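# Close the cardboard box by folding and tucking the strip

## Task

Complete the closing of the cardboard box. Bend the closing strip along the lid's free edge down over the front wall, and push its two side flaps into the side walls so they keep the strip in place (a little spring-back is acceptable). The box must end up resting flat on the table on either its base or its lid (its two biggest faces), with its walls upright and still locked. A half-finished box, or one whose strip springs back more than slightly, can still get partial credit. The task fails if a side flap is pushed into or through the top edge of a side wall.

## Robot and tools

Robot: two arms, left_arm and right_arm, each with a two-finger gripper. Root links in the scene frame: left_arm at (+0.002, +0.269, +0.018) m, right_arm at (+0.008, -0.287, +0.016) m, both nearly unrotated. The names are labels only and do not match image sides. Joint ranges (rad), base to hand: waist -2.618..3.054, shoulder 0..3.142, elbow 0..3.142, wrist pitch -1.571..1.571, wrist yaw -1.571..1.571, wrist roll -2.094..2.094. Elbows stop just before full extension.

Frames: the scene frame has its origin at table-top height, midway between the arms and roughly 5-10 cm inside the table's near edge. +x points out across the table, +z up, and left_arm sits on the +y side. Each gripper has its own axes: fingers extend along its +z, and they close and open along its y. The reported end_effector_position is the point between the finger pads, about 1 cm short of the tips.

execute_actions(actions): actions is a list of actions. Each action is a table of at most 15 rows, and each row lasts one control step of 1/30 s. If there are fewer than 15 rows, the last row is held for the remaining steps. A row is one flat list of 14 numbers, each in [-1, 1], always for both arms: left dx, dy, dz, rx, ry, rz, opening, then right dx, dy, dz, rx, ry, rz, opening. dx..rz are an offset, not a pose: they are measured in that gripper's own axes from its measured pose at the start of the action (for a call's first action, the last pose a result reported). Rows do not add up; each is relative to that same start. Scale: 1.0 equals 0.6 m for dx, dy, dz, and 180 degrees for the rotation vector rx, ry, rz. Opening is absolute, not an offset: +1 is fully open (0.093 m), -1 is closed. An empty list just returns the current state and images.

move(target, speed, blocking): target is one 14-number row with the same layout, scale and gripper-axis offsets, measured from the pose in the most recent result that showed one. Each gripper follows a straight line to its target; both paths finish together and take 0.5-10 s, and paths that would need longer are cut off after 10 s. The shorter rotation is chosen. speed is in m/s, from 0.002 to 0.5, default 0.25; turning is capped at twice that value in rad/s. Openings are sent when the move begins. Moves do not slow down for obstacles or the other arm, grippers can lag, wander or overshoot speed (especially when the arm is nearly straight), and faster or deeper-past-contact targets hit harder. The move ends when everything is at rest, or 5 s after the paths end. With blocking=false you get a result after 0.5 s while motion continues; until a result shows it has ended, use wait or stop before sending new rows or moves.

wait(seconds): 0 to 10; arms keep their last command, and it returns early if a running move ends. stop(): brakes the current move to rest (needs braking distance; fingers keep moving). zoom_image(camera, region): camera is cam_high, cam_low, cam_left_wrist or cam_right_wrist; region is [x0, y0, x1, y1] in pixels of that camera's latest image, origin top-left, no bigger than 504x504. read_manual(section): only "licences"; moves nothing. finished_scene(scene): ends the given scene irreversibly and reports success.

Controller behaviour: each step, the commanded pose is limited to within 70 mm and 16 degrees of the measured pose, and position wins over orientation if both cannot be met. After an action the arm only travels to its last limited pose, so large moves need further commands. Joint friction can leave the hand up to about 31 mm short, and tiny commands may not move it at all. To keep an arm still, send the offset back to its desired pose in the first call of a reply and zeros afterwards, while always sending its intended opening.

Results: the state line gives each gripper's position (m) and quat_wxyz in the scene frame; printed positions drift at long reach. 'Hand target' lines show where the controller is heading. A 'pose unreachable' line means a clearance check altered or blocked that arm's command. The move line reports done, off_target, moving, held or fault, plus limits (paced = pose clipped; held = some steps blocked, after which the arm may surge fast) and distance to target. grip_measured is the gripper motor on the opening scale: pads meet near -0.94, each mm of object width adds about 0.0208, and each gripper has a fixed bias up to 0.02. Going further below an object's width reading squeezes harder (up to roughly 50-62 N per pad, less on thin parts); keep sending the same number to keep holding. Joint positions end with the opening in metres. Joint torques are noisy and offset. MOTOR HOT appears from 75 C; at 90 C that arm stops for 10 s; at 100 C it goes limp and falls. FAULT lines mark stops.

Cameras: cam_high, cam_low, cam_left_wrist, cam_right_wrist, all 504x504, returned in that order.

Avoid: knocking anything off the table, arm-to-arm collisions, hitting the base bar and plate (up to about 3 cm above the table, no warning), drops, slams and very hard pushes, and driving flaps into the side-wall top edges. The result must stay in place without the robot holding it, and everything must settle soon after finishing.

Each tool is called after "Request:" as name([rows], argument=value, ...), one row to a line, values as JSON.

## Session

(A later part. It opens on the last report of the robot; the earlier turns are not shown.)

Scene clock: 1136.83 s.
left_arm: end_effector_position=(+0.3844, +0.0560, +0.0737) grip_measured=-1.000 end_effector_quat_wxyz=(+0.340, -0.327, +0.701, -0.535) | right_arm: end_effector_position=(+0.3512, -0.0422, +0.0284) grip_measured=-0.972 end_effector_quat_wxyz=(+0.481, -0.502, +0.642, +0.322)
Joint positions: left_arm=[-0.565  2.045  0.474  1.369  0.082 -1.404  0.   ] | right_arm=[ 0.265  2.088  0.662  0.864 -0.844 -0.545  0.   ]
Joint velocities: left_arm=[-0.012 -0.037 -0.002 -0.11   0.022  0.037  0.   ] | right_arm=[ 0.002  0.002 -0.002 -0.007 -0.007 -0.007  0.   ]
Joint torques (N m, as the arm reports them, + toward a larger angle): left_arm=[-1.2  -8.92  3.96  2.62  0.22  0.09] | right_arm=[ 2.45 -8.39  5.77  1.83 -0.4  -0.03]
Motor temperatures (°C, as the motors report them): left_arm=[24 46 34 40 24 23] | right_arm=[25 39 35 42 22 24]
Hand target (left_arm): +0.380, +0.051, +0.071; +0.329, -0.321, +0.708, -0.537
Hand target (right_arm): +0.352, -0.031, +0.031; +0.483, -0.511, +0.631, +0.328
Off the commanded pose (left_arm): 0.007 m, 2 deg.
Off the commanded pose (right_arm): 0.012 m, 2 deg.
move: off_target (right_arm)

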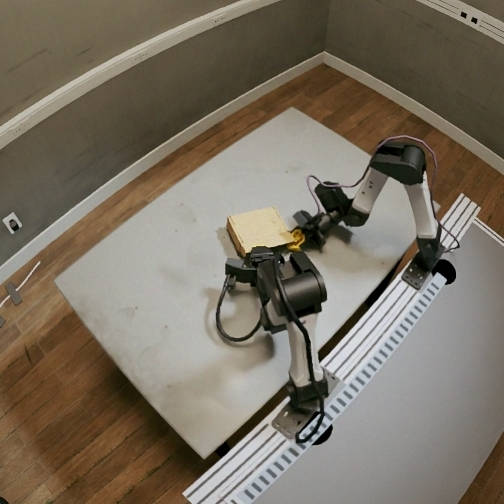

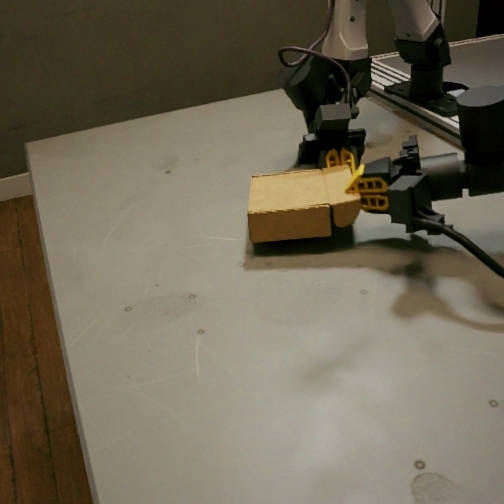

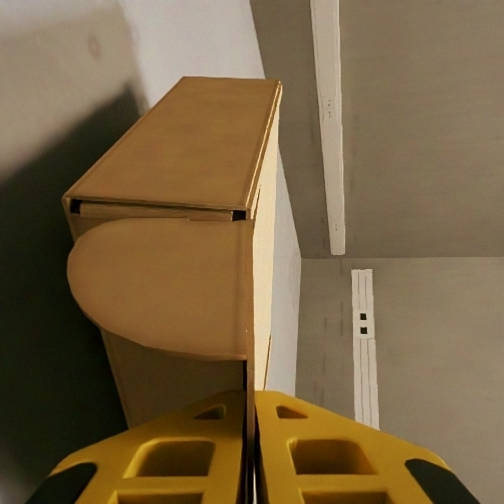

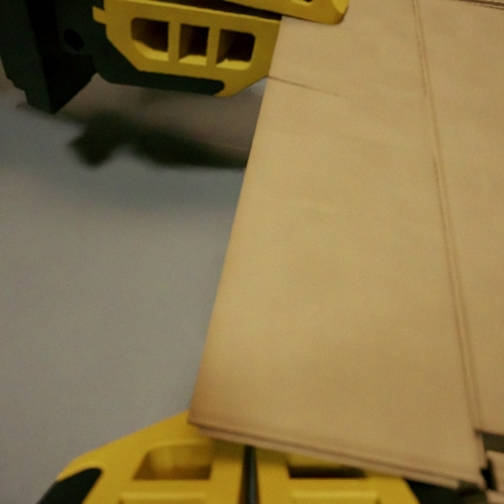

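Request:
move(target=[0,0,0,0,0,0,-1, 0.0,0.03,-0.10,0,0,0,-1], speed=0.06)

Scene clock: 1141.60 s.
left_arm: end_effector_position=(+0.3853, +0.0566, +0.0763) grip_measured=-1.000 end_effector_quat_wxyz=(+0.344, -0.327, +0.697, -0.537) | right_arm: end_effector_position=(+0.3285, -0.0882, +0.0526) grip_measured=-0.972 end_effector_quat_wxyz=(+0.493, -0.506, +0.635, +0.311)
Joint positions: left_arm=[-0.565  2.045  0.474  1.38   0.078 -1.406  0.   ] | right_arm=[ 0.137  1.89   0.524  0.742 -0.942 -0.668  0.   ]
Joint velocities: left_arm=[-0.007  0.007  0.002  0.022  0.022 -0.051  0.   ] | right_arm=[-0.012 -0.012 -0.017  0.066  0.037 -0.081  0.   ]
Joint torques (N m, as the arm reports them, + toward a larger angle): left_arm=[-0.68 -8.86  4.18  2.64  0.02  0.11] | right_arm=[-0.47 -8.85  2.75  1.44 -0.46 -0.14]
Motor temperatures (°C, as the motors report them): left_arm=[24 46 34 40 24 23] | right_arm=[25 40 35 42 22 24]
Hand target (left_arm): +0.384, +0.056, +0.074; +0.340, -0.327, +0.701, -0.535
Hand target (right_arm): +0.318, -0.092, +0.047; +0.480, -0.504, +0.643, +0.320
Off the commanded pose (left_arm): 0.003 m, 1 deg.
Off the commanded pose (right_arm): 0.014 m, 2 deg.
move: off_target (right_arm)

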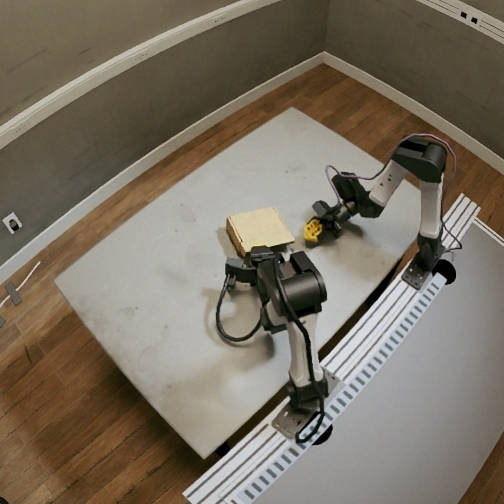

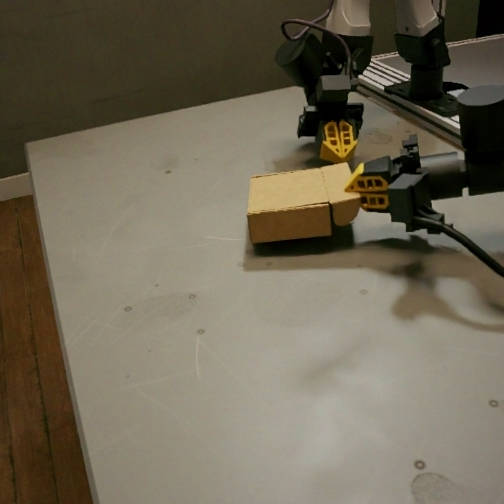

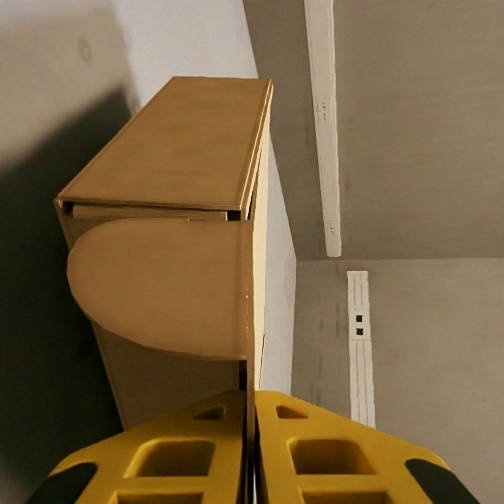

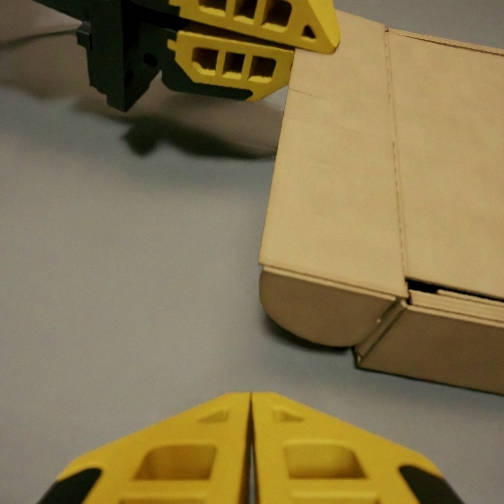

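Request:
move(target=[0,0.04,0,0,0,0,-1, 0,0,0,0,0,0,-1], speed=0.04)

Request:
move(target=[0,0.02,0,0,0,0,-0.3, 0,0,0,0,0,0,-1], speed=0.04)

Request:
move(target=[0,0.0,-0.08,0,0,0,-0.3, 0,0,0,0,0,0,-1], speed=0.05)

Scene clock: 1149.30 s.
left_arm: end_effector_position=(+0.3851, +0.0575, +0.0661) grip_measured=-1.000 end_effector_quat_wxyz=(+0.350, -0.322, +0.688, -0.548) | right_arm: end_effector_position=(+0.3282, -0.0882, +0.0524) grip_measured=-0.972 end_effector_quat_wxyz=(+0.493, -0.507, +0.635, +0.312)
Joint positions: left_arm=[-0.56   2.144  0.474  1.51   0.086 -1.407  0.   ] | right_arm=[ 0.137  1.89   0.524  0.74  -0.942 -0.67   0.   ]
Joint velocities: left_arm=[ 0.012  0.002 -0.007  0.051 -0.037 -0.007  0.   ] | right_arm=[-0.012  0.002 -0.007  0.022 -0.022  0.051  0.   ]
Joint torques (N m, as the arm reports them, + toward a larger angle): left_arm=[ 0.04 -6.9   3.06  2.79  0.02  0.14] | right_arm=[ 0.31 -7.95  4.27  1.69 -0.45 -0.07]
Motor temperatures (°C, as the motors report them): left_arm=[24 46 34 40 24 23] | right_arm=[25 40 34 41 22 24]
Hand target (left_arm): +0.383, +0.061, +0.053; +0.344, -0.327, +0.697, -0.537
Hand target (right_arm): +0.329, -0.088, +0.053; +0.493, -0.506, +0.635, +0.311
Off the commanded pose (left_arm): 0.014 m, 2 deg.
Off the commanded pose (right_arm): 0.000 m, 0 deg.
move: off_target (left_arm)

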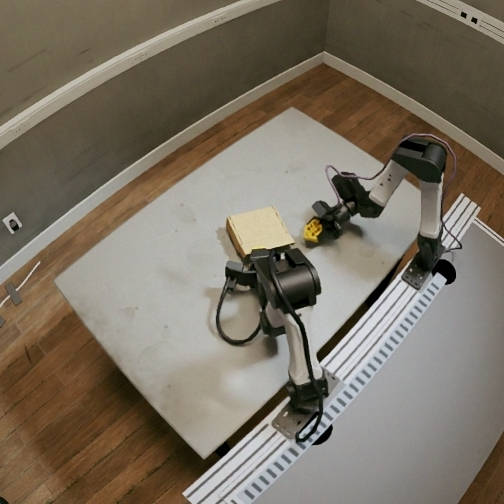

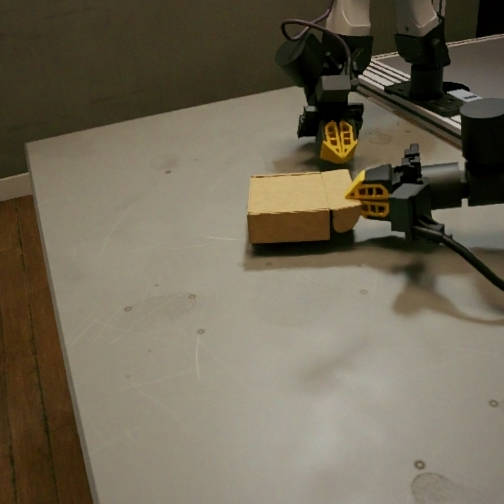

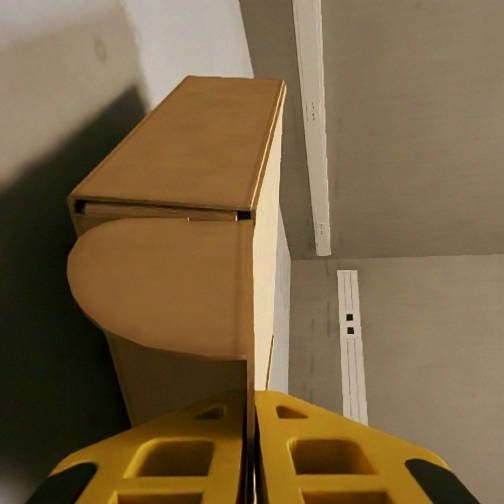

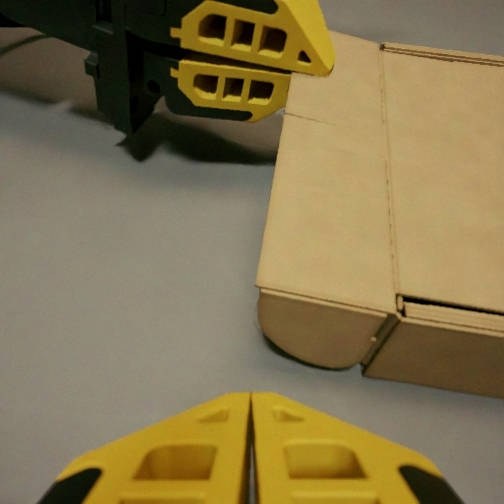

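Scene clock: 1150.03 s.
left_arm: end_effector_position=(+0.3843, +0.0578, +0.0605) grip_measured=-0.302 end_effector_quat_wxyz=(+0.350, -0.322, +0.689, -0.547) | right_arm: end_effector_position=(+0.3282, -0.0882, +0.0524) grip_measured=-0.972 end_effector_quat_wxyz=(+0.493, -0.507, +0.635, +0.312)
Joint positions: left_arm=[-0.56   2.173  0.474  1.538  0.086 -1.407  0.031] | right_arm=[ 0.137  1.89   0.524  0.74  -0.942 -0.67   0.   ]
Joint velocities: left_arm=[-0.002 -0.007 -0.002  0.007  0.007 -0.037  0.001] | right_arm=[-0.002 -0.022  0.012 -0.007 -0.081  0.022  0.   ]
Joint torques (N m, as the arm reports them, + toward a larger angle): left_arm=[-0.07 -7.29  3.4   3.    0.06  0.15] | right_arm=[ 0.29 -7.93  4.37  1.66 -0.41 -0.07]
Motor temperatures (°C, as the motors report them): left_arm=[24 46 34 41 24 23] | right_arm=[25 40 34 41 22 24]
Hand target (left_arm): +0.384, +0.060, +0.054; +0.348, -0.323, +0.691, -0.545
Hand target (right_arm): +0.328, -0.088, +0.052; +0.493, -0.507, +0.635, +0.312
Off the commanded pose (left_arm): 0.007 m, 0 deg.
Off the commanded pose (right_arm): 0.000 m, 0 deg.
joint sent to its limit (left arm) — the command would take joint 4 (wrist pitch) past its upper limit, so that joint was sent only as far as its limit.
move: done

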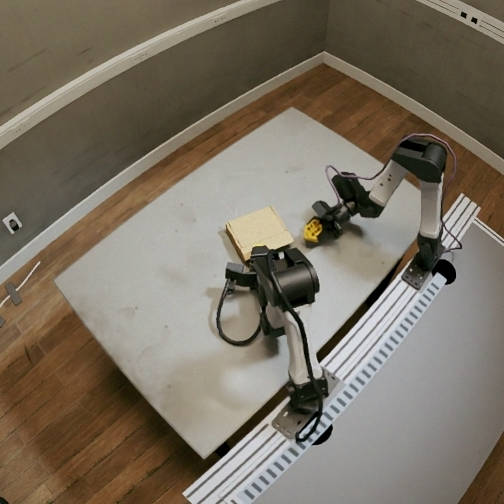

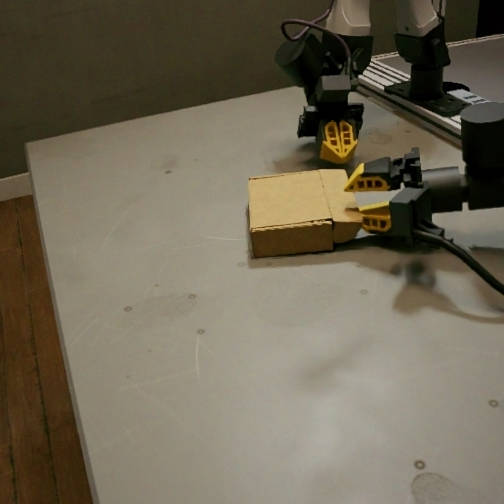

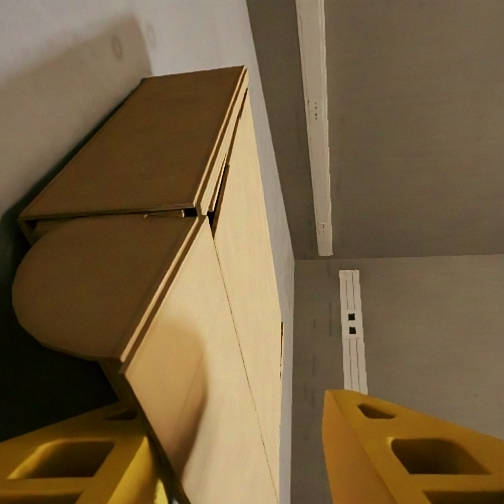

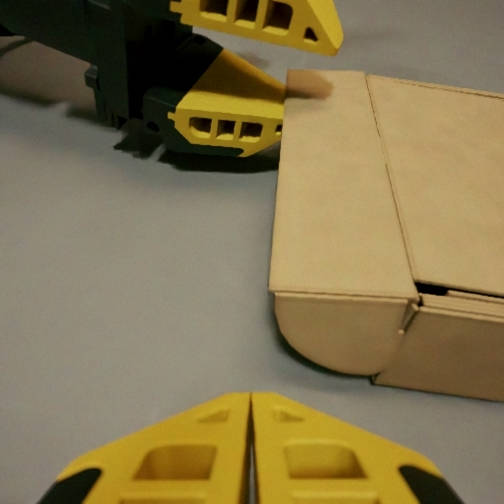

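Scene clock: 1151.27 s.
left_arm: end_effector_position=(+0.3482, +0.0805, +0.0620) grip_measured=-0.302 end_effector_quat_wxyz=(+0.337, -0.332, +0.703, -0.531) | right_arm: end_effector_position=(+0.3282, -0.0882, +0.0524) grip_measured=-0.972 end_effector_quat_wxyz=(+0.493, -0.507, +0.635, +0.312)
Joint positions: left_arm=[-0.544  2.06   0.303  1.542  0.1   -1.406  0.031] | right_arm=[ 0.137  1.89   0.524  0.74  -0.942 -0.67   0.   ]
Joint velocities: left_arm=[ 0.002 -0.017 -0.017 -0.022  0.022  0.051 -0.001] | right_arm=[-0.002 -0.002  0.002 -0.051 -0.051  0.037  0.   ]
Joint torques (N m, as the arm reports them, + toward a larger angle): left_arm=[ 0.03 -9.58  1.07  2.9   0.08  0.19] | right_arm=[ 0.2  -8.09  4.46  1.65 -0.42 -0.07]
Motor temperatures (°C, as the motors report them): left_arm=[24 46 34 41 24 23] | right_arm=[25 40 34 41 22 24]
Hand target (left_arm): +0.345, +0.084, +0.068; +0.341, -0.327, +0.701, -0.535
Hand target (right_arm): +0.328, -0.088, +0.052; +0.493, -0.507, +0.635, +0.312
Off the commanded pose (left_arm): 0.008 m, 3 deg.
Off the commanded pose (right_arm): 0.000 m, 0 deg.
joint sent to its limit (left arm) — the command would take joint 4 (wrist pitch) past its upper limit, so that joint was sent only as far as its limit.
move: off_target (left_arm)

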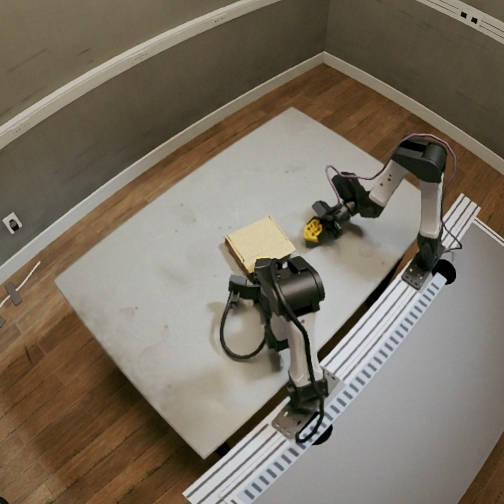

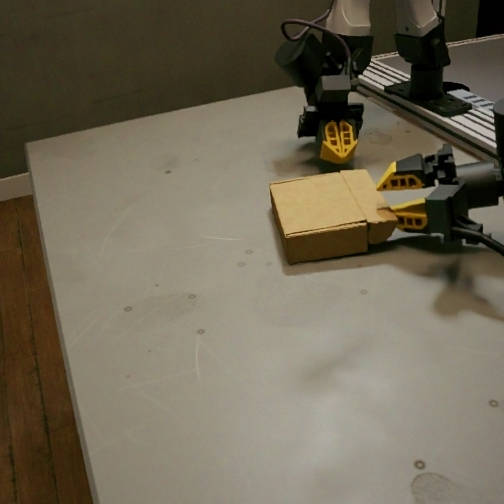

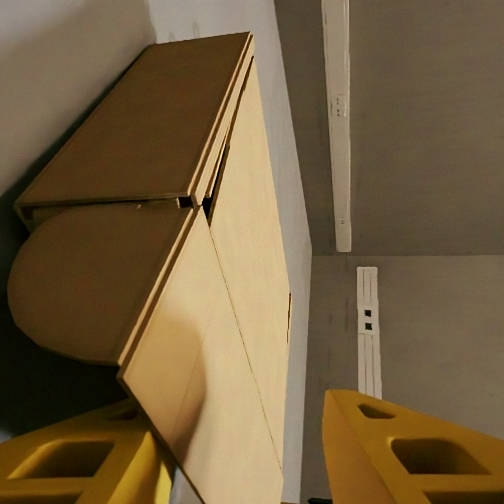

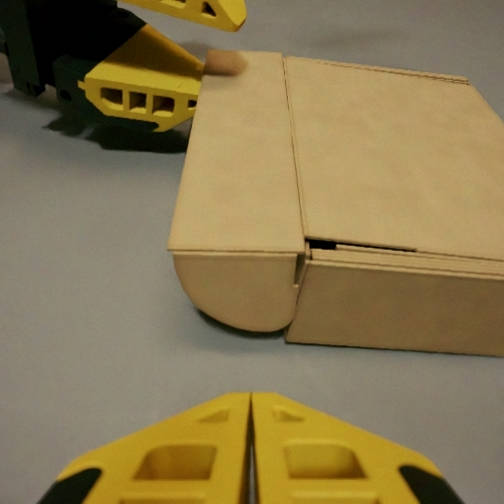

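Request:
zoom_image(camera="cam_right_wrist", region=[160, 210, 400, 360])

Region (160, 210, 400, 360) of cam_right_wrist's 504x504 image, scaled by 2.100, with more detail than that image has; it fills the top 315 rows of this view, and the rest is white.

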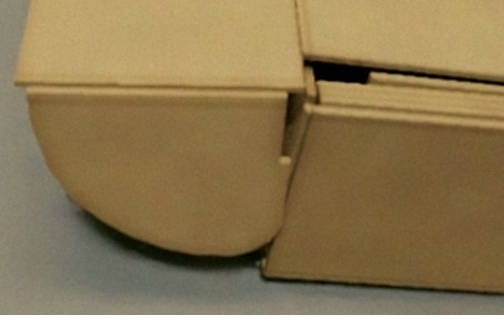

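Request:
move(target=[0,0.0,0.02,0,0,0,-0.3, 0,0,0,0,0,0,-1], speed=0.04)

Request:
move(target=[0,0.0,0,0,0,0,-1, 0,0,0,0,0,0,-1], speed=0.04)

Scene clock: 1170.07 s.
left_arm: end_effector_position=(+0.3552, +0.0772, +0.0677) grip_measured=-0.302 end_effector_quat_wxyz=(+0.342, -0.328, +0.697, -0.538) | right_arm: end_effector_position=(+0.3282, -0.0882, +0.0524) grip_measured=-0.972 end_effector_quat_wxyz=(+0.493, -0.507, +0.635, +0.312)
Joint positions: left_arm=[-0.544  2.06   0.33   1.538  0.1   -1.406  0.031] | right_arm=[ 0.137  1.89   0.524  0.74  -0.942 -0.67   0.   ]
Joint velocities: left_arm=[-0.007  0.002  0.007 -0.037 -0.022  0.022 -0.001] | right_arm=[-0.002  0.002  0.002  0.022 -0.022  0.051  0.   ]
Joint torques (N m, as the arm reports them, + toward a larger angle): left_arm=[-1.04 -6.4   4.64  2.55 -0.11  0.13] | right_arm=[ 0.35 -7.95  4.32  1.67 -0.42 -0.05]
Motor temperatures (°C, as the motors report them): left_arm=[24 46 33 42 24 23] | right_arm=[25 40 34 41 22 24]
Hand target (left_arm): +0.358, +0.074, +0.060; +0.337, -0.332, +0.703, -0.532
Hand target (right_arm): +0.328, -0.088, +0.052; +0.493, -0.507, +0.635, +0.312
Off the commanded pose (left_arm): 0.009 m, 1 deg.
Off the commanded pose (right_arm): 0.000 m, 0 deg.
move: done

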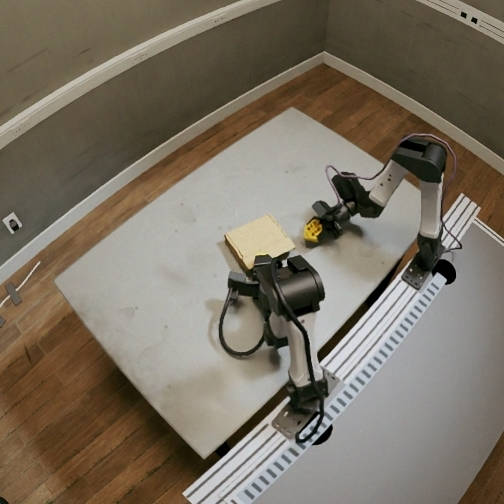

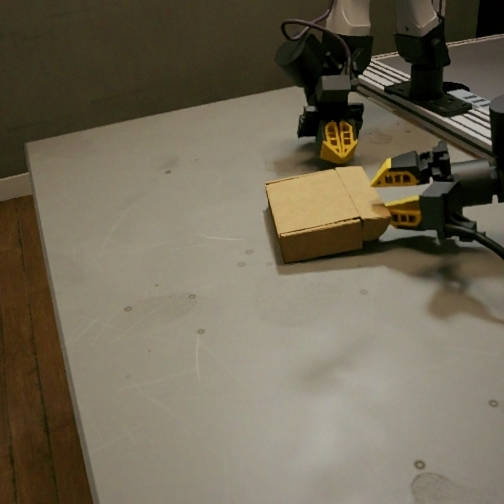

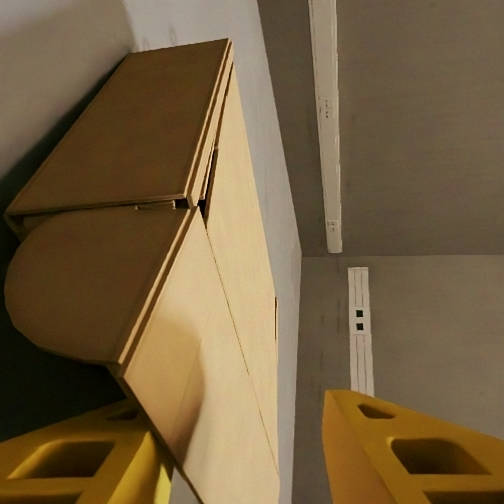

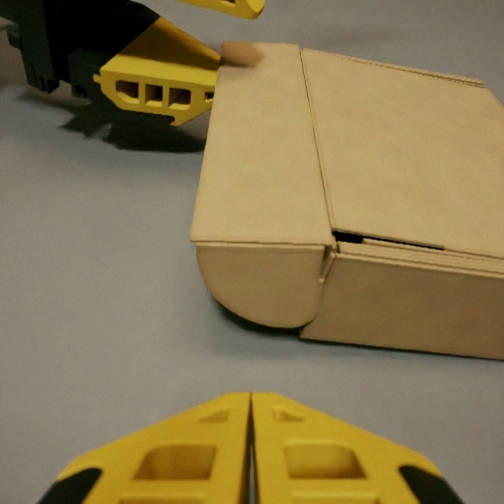

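Scene clock: 1170.57 s.
left_arm: end_effector_position=(+0.3555, +0.0770, +0.0694) grip_measured=-1.000 end_effector_quat_wxyz=(+0.344, -0.327, +0.695, -0.541) | right_arm: end_effector_position=(+0.3282, -0.0882, +0.0524) grip_measured=-0.972 end_effector_quat_wxyz=(+0.493, -0.507, +0.635, +0.312)
Joint positions: left_arm=[-0.544  2.06   0.33   1.545  0.1   -1.407  0.   ] | right_arm=[ 0.137  1.89   0.524  0.74  -0.942 -0.67   0.   ]
Joint velocities: left_arm=[ 0.007  0.002 -0.022  0.051  0.051 -0.037  0.   ] | right_arm=[ 0.007  0.012  0.007 -0.037 -0.007  0.051  0.   ]
Joint torques (N m, as the arm reports them, + toward a larger angle): left_arm=[-0.8  -8.02  3.02  2.71 -0.02  0.09] | right_arm=[ 0.19 -8.03  4.31  1.7  -0.42 -0.06]
Motor temperatures (°C, as the motors report them): left_arm=[24 46 33 42 24 23] | right_arm=[25 40 34 41 22 24]
Hand target (left_arm): +0.355, +0.077, +0.068; +0.342, -0.328, +0.697, -0.538
Hand target (right_arm): +0.328, -0.088, +0.052; +0.493, -0.507, +0.635, +0.312
Off the commanded pose (left_arm): 0.002 m, 0 deg.
Off the commanded pose (right_arm): 0.000 m, 0 deg.
move: done

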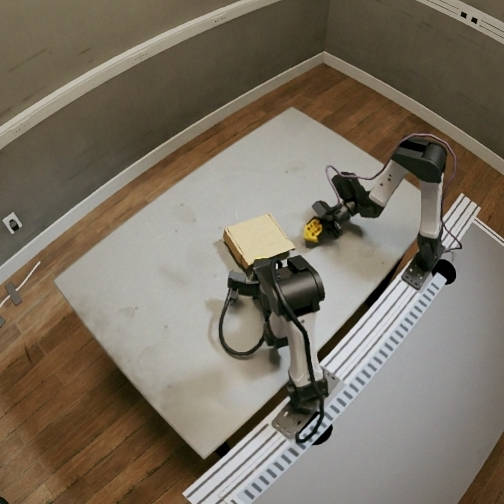

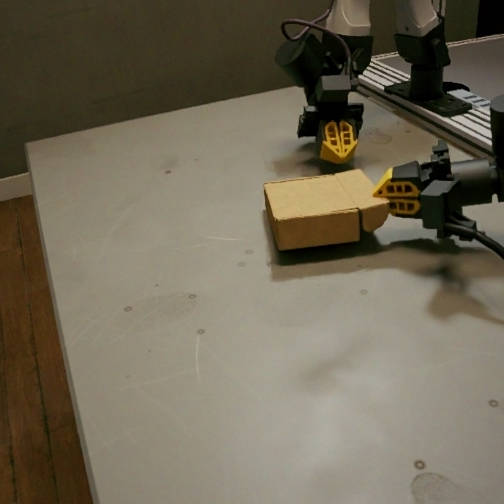

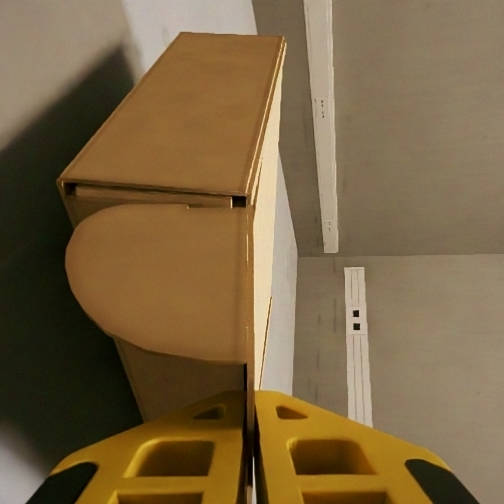

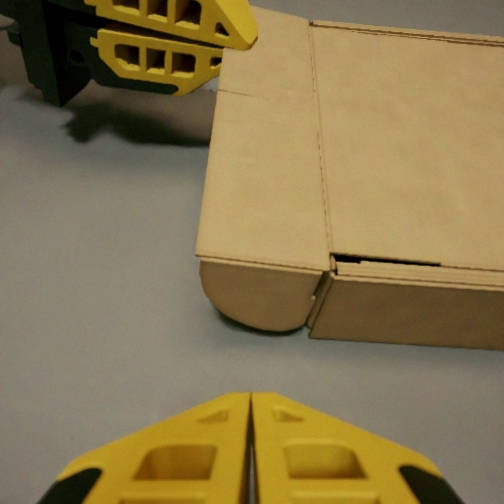

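Request:
move(target=[0,0.01,0,-0.06,0,0,-1, 0.037,0.025,0.05,0.115,0.013,0.039,-1], speed=0.06)

Scene clock: 1185.57 s.
left_arm: end_effector_position=(+0.3558, +0.0798, +0.0728) grip_measured=-1.000 end_effector_quat_wxyz=(+0.319, -0.354, +0.728, -0.493) | right_arm: end_effector_position=(+0.3337, -0.0636, +0.0352) grip_measured=-0.972 end_effector_quat_wxyz=(+0.565, -0.370, +0.706, +0.214)
Joint positions: left_arm=[-0.551  1.833  0.357  1.157  0.069 -1.407  0.   ] | right_arm=[ 0.396  2.117  0.358  1.451 -0.371 -0.275  0.   ]
Joint velocities: left_arm=[-0.002  0.007 -0.002 -0.051  0.037 -0.007  0.   ] | right_arm=[-0.017 -0.017 -0.017 -0.022 -0.007 -0.081  0.   ]
Joint torques (N m, as the arm reports them, + toward a larger angle): left_arm=[-1.55 -8.26  5.85  1.86 -0.15  0.24] | right_arm=[ 1.46 -6.63  0.93  2.16 -0.08  0.  ]
Motor temperatures (°C, as the motors report them): left_arm=[24 46 33 41 24 23] | right_arm=[25 40 33 42 22 24]
Hand target (left_arm): +0.354, +0.079, +0.065; +0.312, -0.356, +0.743, -0.474
Hand target (right_arm): +0.322, -0.064, +0.023; +0.547, -0.372, +0.718, +0.216
Off the commanded pose (left_arm): 0.009 m, 3 deg.
Off the commanded pose (right_arm): 0.018 m, 3 deg.
move: off_target (left_arm, right_arm)

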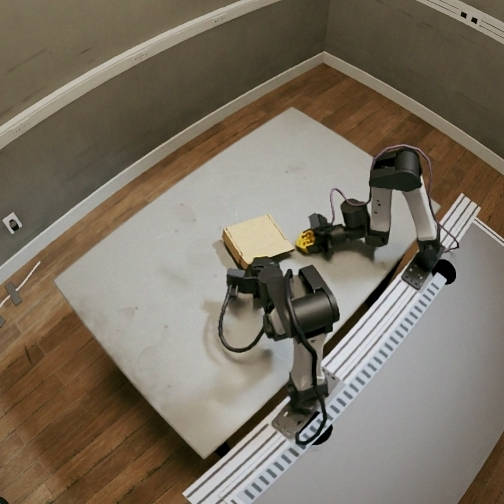

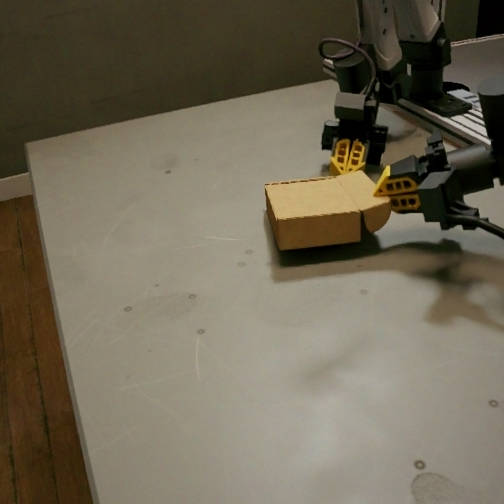

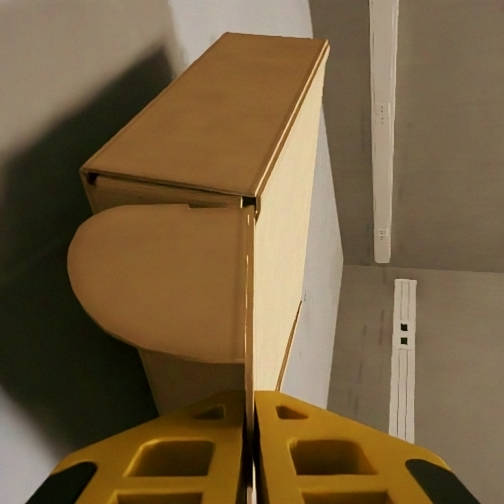

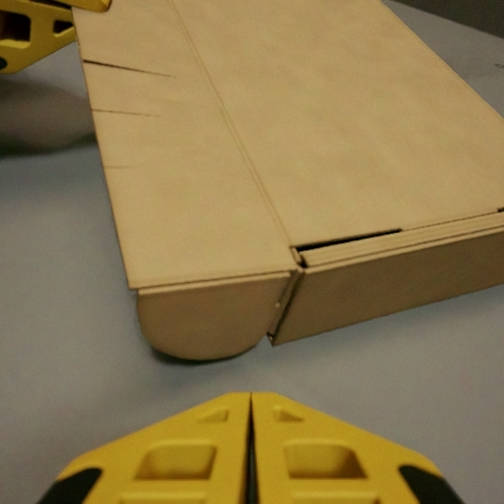

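Request:
move(target=[0,0,0,0,0,0,-1, -0.008,0.053,0.066,0,0,0,-1], speed=0.04)

Scene clock: 1196.37 s.
left_arm: end_effector_position=(+0.3566, +0.0791, +0.0760) grip_measured=-1.000 end_effector_quat_wxyz=(+0.321, -0.352, +0.725, -0.498) | right_arm: end_effector_position=(+0.3318, -0.0203, +0.0285) grip_measured=-0.972 end_effector_quat_wxyz=(+0.567, -0.369, +0.705, +0.214)
Joint positions: left_arm=[-0.551  1.833  0.357  1.171  0.071 -1.407  0.   ] | right_arm=[ 0.549  2.19   0.444  1.458 -0.223 -0.225  0.   ]
Joint velocities: left_arm=[ 0.007  0.012 -0.022  0.022 -0.007  0.007  0.   ] | right_arm=[ 0.002 -0.007 -0.002 -0.051 -0.037 -0.007  0.   ]
Joint torques (N m, as the arm reports them, + toward a larger angle): left_arm=[-0.62 -7.37  4.81  2.56 -0.04  0.15] | right_arm=[ 1.41 -7.28  4.3   2.11 -0.07 -0.05]
Motor temperatures (°C, as the motors report them): left_arm=[24 45 33 40 24 23] | right_arm=[25 40 32 43 22 24]
Hand target (left_arm): +0.356, +0.080, +0.073; +0.319, -0.354, +0.728, -0.493
Hand target (right_arm): +0.334, -0.013, +0.025; +0.565, -0.369, +0.705, +0.216
Off the commanded pose (left_arm): 0.003 m, 1 deg.
Off the commanded pose (right_arm): 0.008 m, 0 deg.
move: done

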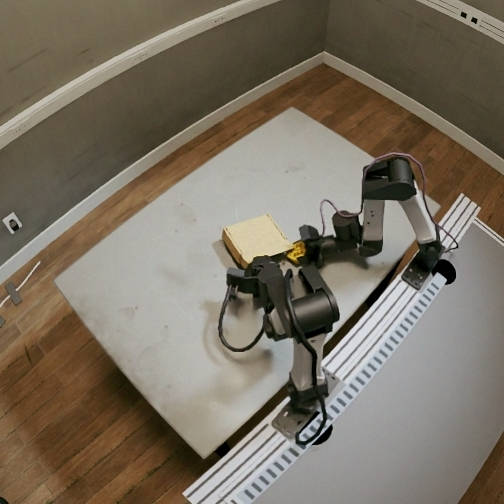

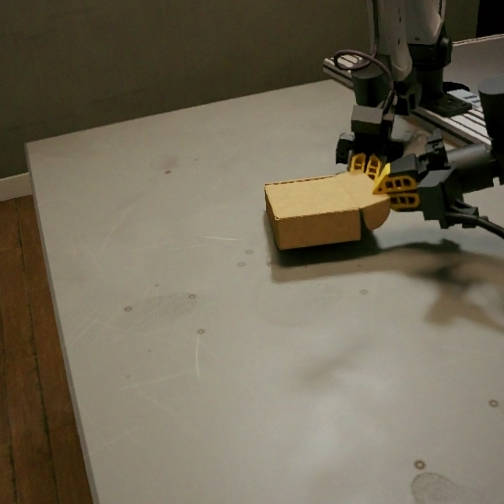

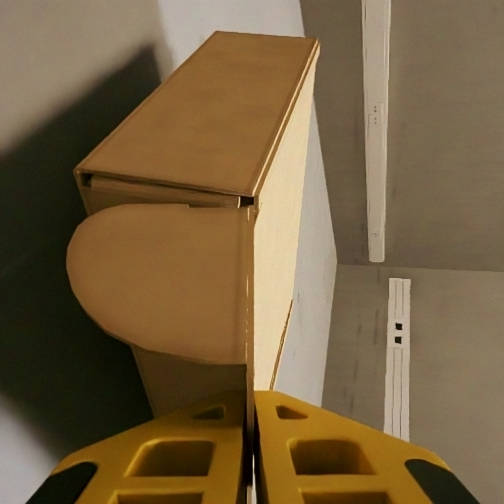

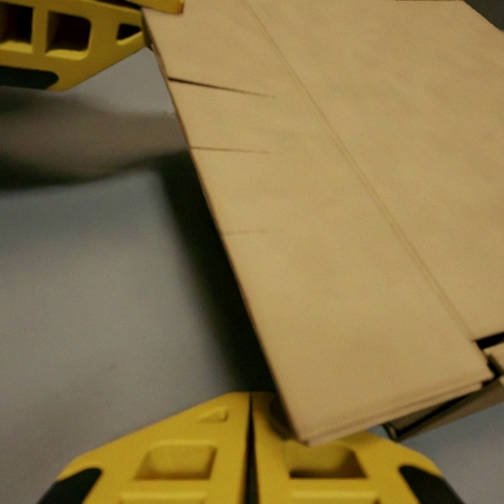

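Request:
move(target=[0,0,0,0,0,0,-1, -0.03,-0.012,0.035,0,0,0,-1], speed=0.03)

Scene clock: 1200.93 s.
left_arm: end_effector_position=(+0.3602, +0.0833, +0.0796) grip_measured=-1.000 end_effector_quat_wxyz=(+0.334, -0.357, +0.717, -0.497) | right_arm: end_effector_position=(+0.3449, -0.0117, +0.0314) grip_measured=-0.972 end_effector_quat_wxyz=(+0.557, -0.370, +0.712, +0.213)
Joint positions: left_arm=[-0.548  1.833  0.357  1.187  0.047 -1.407  0.   ] | right_arm=[ 0.549  2.152  0.508  1.331 -0.221 -0.224  0.   ]
Joint velocities: left_arm=[-0.017 -0.027  0.012 -0.037 -0.051  0.007  0.   ] | right_arm=[ 0.007 -0.032  0.017 -0.066 -0.037 -0.007  0.   ]
Joint torques (N m, as the arm reports them, + toward a larger angle): left_arm=[-0.94 -7.48  4.71  2.57  0.18  0.12] | right_arm=[  1.07 -10.04   5.11   2.08  -0.09  -0.04]
Motor temperatures (°C, as the motors report them): left_arm=[24 45 33 40 24 23] | right_arm=[25 40 32 44 22 24]
Hand target (left_arm): +0.357, +0.079, +0.076; +0.322, -0.352, +0.724, -0.498
Hand target (right_arm): +0.352, -0.004, +0.041; +0.567, -0.368, +0.705, +0.214
Off the commanded pose (left_arm): 0.007 m, 2 deg.
Off the commanded pose (right_arm): 0.014 m, 1 deg.
move: off_target (right_arm)

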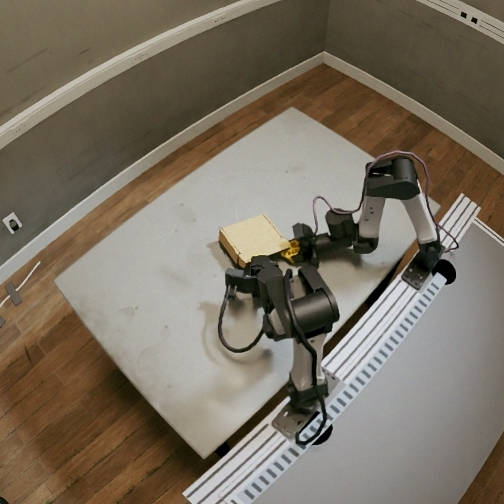

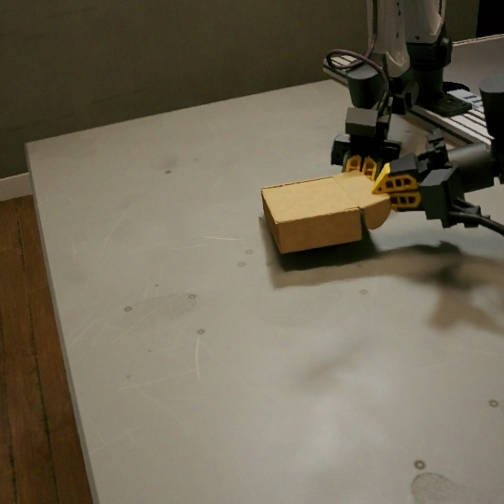

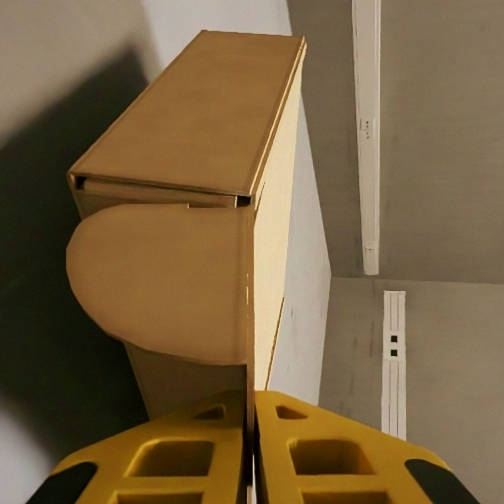

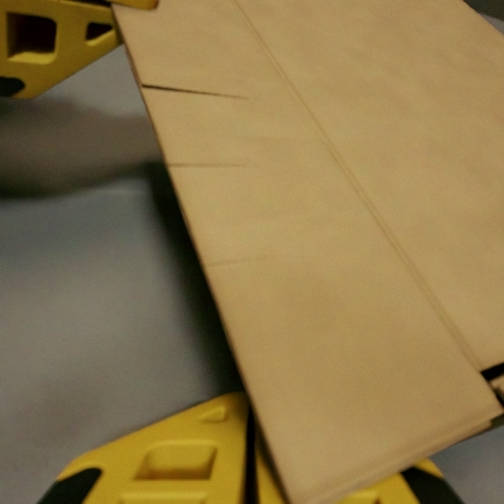

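Request:
move(target=[0,0,0,0,0,0,-1, 0.015,0.05,-0.06,0,0,0,-1], speed=0.04)

Scene clock: 1206.67 s.
left_arm: end_effector_position=(+0.3610, +0.0833, +0.0817) grip_measured=-1.000 end_effector_quat_wxyz=(+0.337, -0.356, +0.714, -0.500) | right_arm: end_effector_position=(+0.3066, -0.0206, +0.0317) grip_measured=-0.972 end_effector_quat_wxyz=(+0.563, -0.368, +0.709, +0.212)
Joint positions: left_arm=[-0.548  1.833  0.357  1.196  0.045 -1.407  0.   ] | right_arm=[ 0.611  2.152  0.359  1.497 -0.159 -0.205  0.   ]
Joint velocities: left_arm=[-0.022 -0.022  0.002  0.022 -0.022 -0.037  0.   ] | right_arm=[ 0.012  0.007 -0.007  0.022 -0.007  0.007  0.   ]
Joint torques (N m, as the arm reports them, + toward a larger angle): left_arm=[-0.55 -7.36  4.72  2.65 -0.02  0.13] | right_arm=[ 1.52 -9.09  0.75  2.27 -0.05 -0.02]
Motor temperatures (°C, as the motors report them): left_arm=[24 45 33 40 24 23] | right_arm=[25 41 33 44 22 24]
Hand target (left_arm): +0.360, +0.083, +0.080; +0.334, -0.357, +0.717, -0.497
Hand target (right_arm): +0.298, -0.022, +0.030; +0.557, -0.369, +0.712, +0.214
Off the commanded pose (left_arm): 0.002 m, 1 deg.
Off the commanded pose (right_arm): 0.009 m, 1 deg.
move: done

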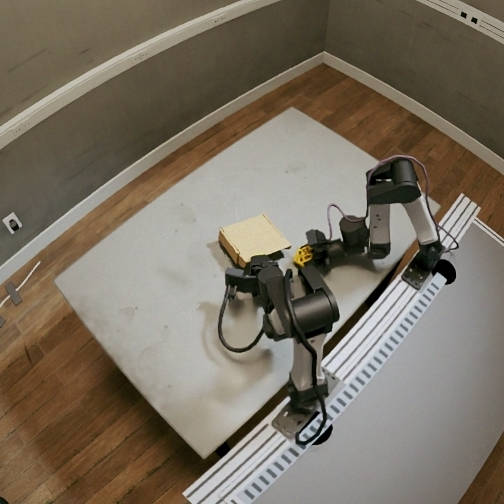

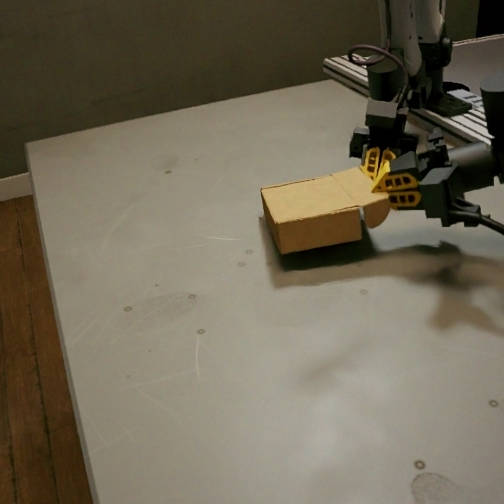

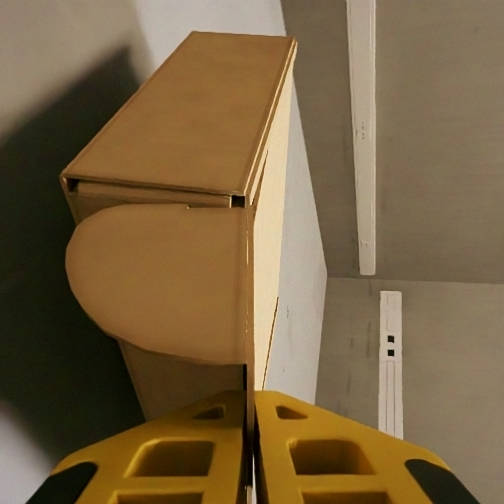

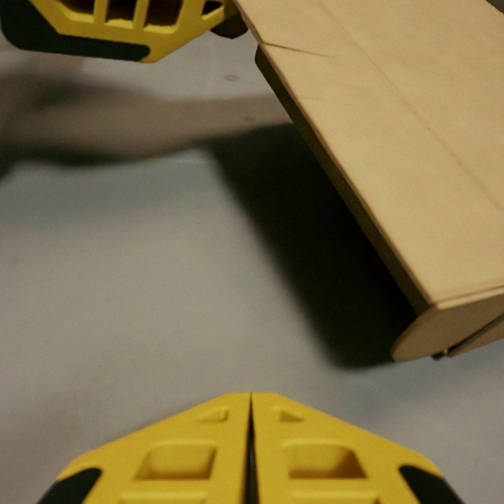

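Request:
move(target=[0,0,0,0,0,0,-1, 0.003,0.035,-0.054,0.238,0.028,0.069,-1], speed=0.08)

Scene clock: 1220.80 s.
left_arm: end_effector_position=(+0.3611, +0.0832, +0.0823) grip_measured=-1.000 end_effector_quat_wxyz=(+0.337, -0.356, +0.714, -0.500) | right_arm: end_effector_position=(+0.2675, -0.0397, +0.0308) grip_measured=-0.972 end_effector_quat_wxyz=(+0.600, -0.069, +0.797, -0.020)
Joint positions: left_arm=[-0.548  1.833  0.357  1.199  0.045 -1.407  0.   ] | right_arm=[1.135 2.084 0.464 1.039 1.071 0.368 0.   ]
Joint velocities: left_arm=[-0.032 -0.022 -0.007  0.007 -0.007 -0.022  0.   ] | right_arm=[-0.022 -0.002 -0.002 -0.022 -0.022  0.022  0.   ]
Joint torques (N m, as the arm reports them, + toward a larger angle): left_arm=[-0.55 -7.48  4.81  2.73 -0.02  0.12] | right_arm=[ 1.22 -8.92  4.64  1.47  0.24  0.  ]
Motor temperatures (°C, as the motors report them): left_arm=[24 44 33 41 24 23] | right_arm=[25 41 32 45 22 24]
Hand target (left_arm): +0.361, +0.083, +0.082; +0.337, -0.356, +0.714, -0.500
Hand target (right_arm): +0.267, -0.030, +0.036; +0.604, -0.065, +0.795, -0.012
Off the commanded pose (left_arm): 0.001 m, 0 deg.
Off the commanded pose (right_arm): 0.011 m, 0 deg.
move: off_target (right_arm)

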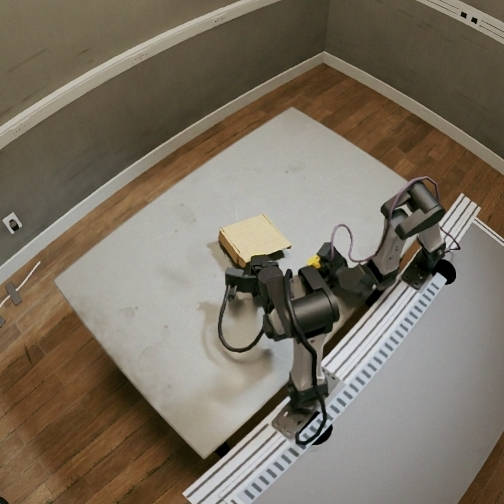

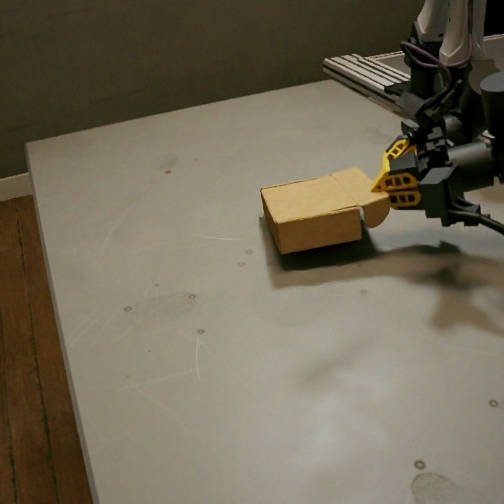

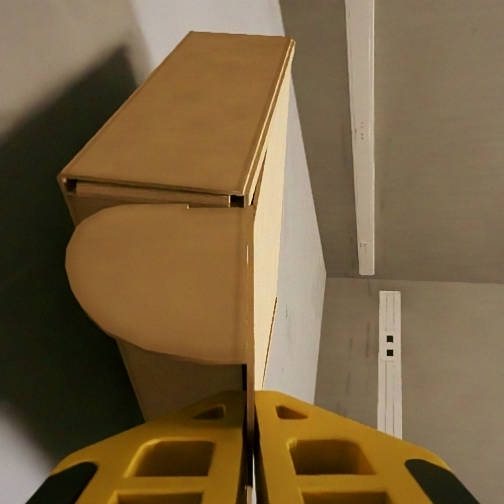

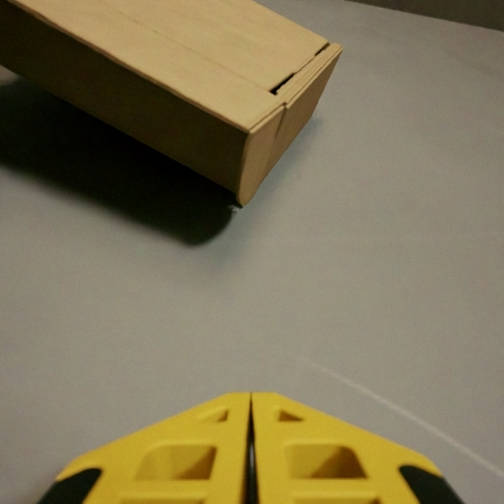

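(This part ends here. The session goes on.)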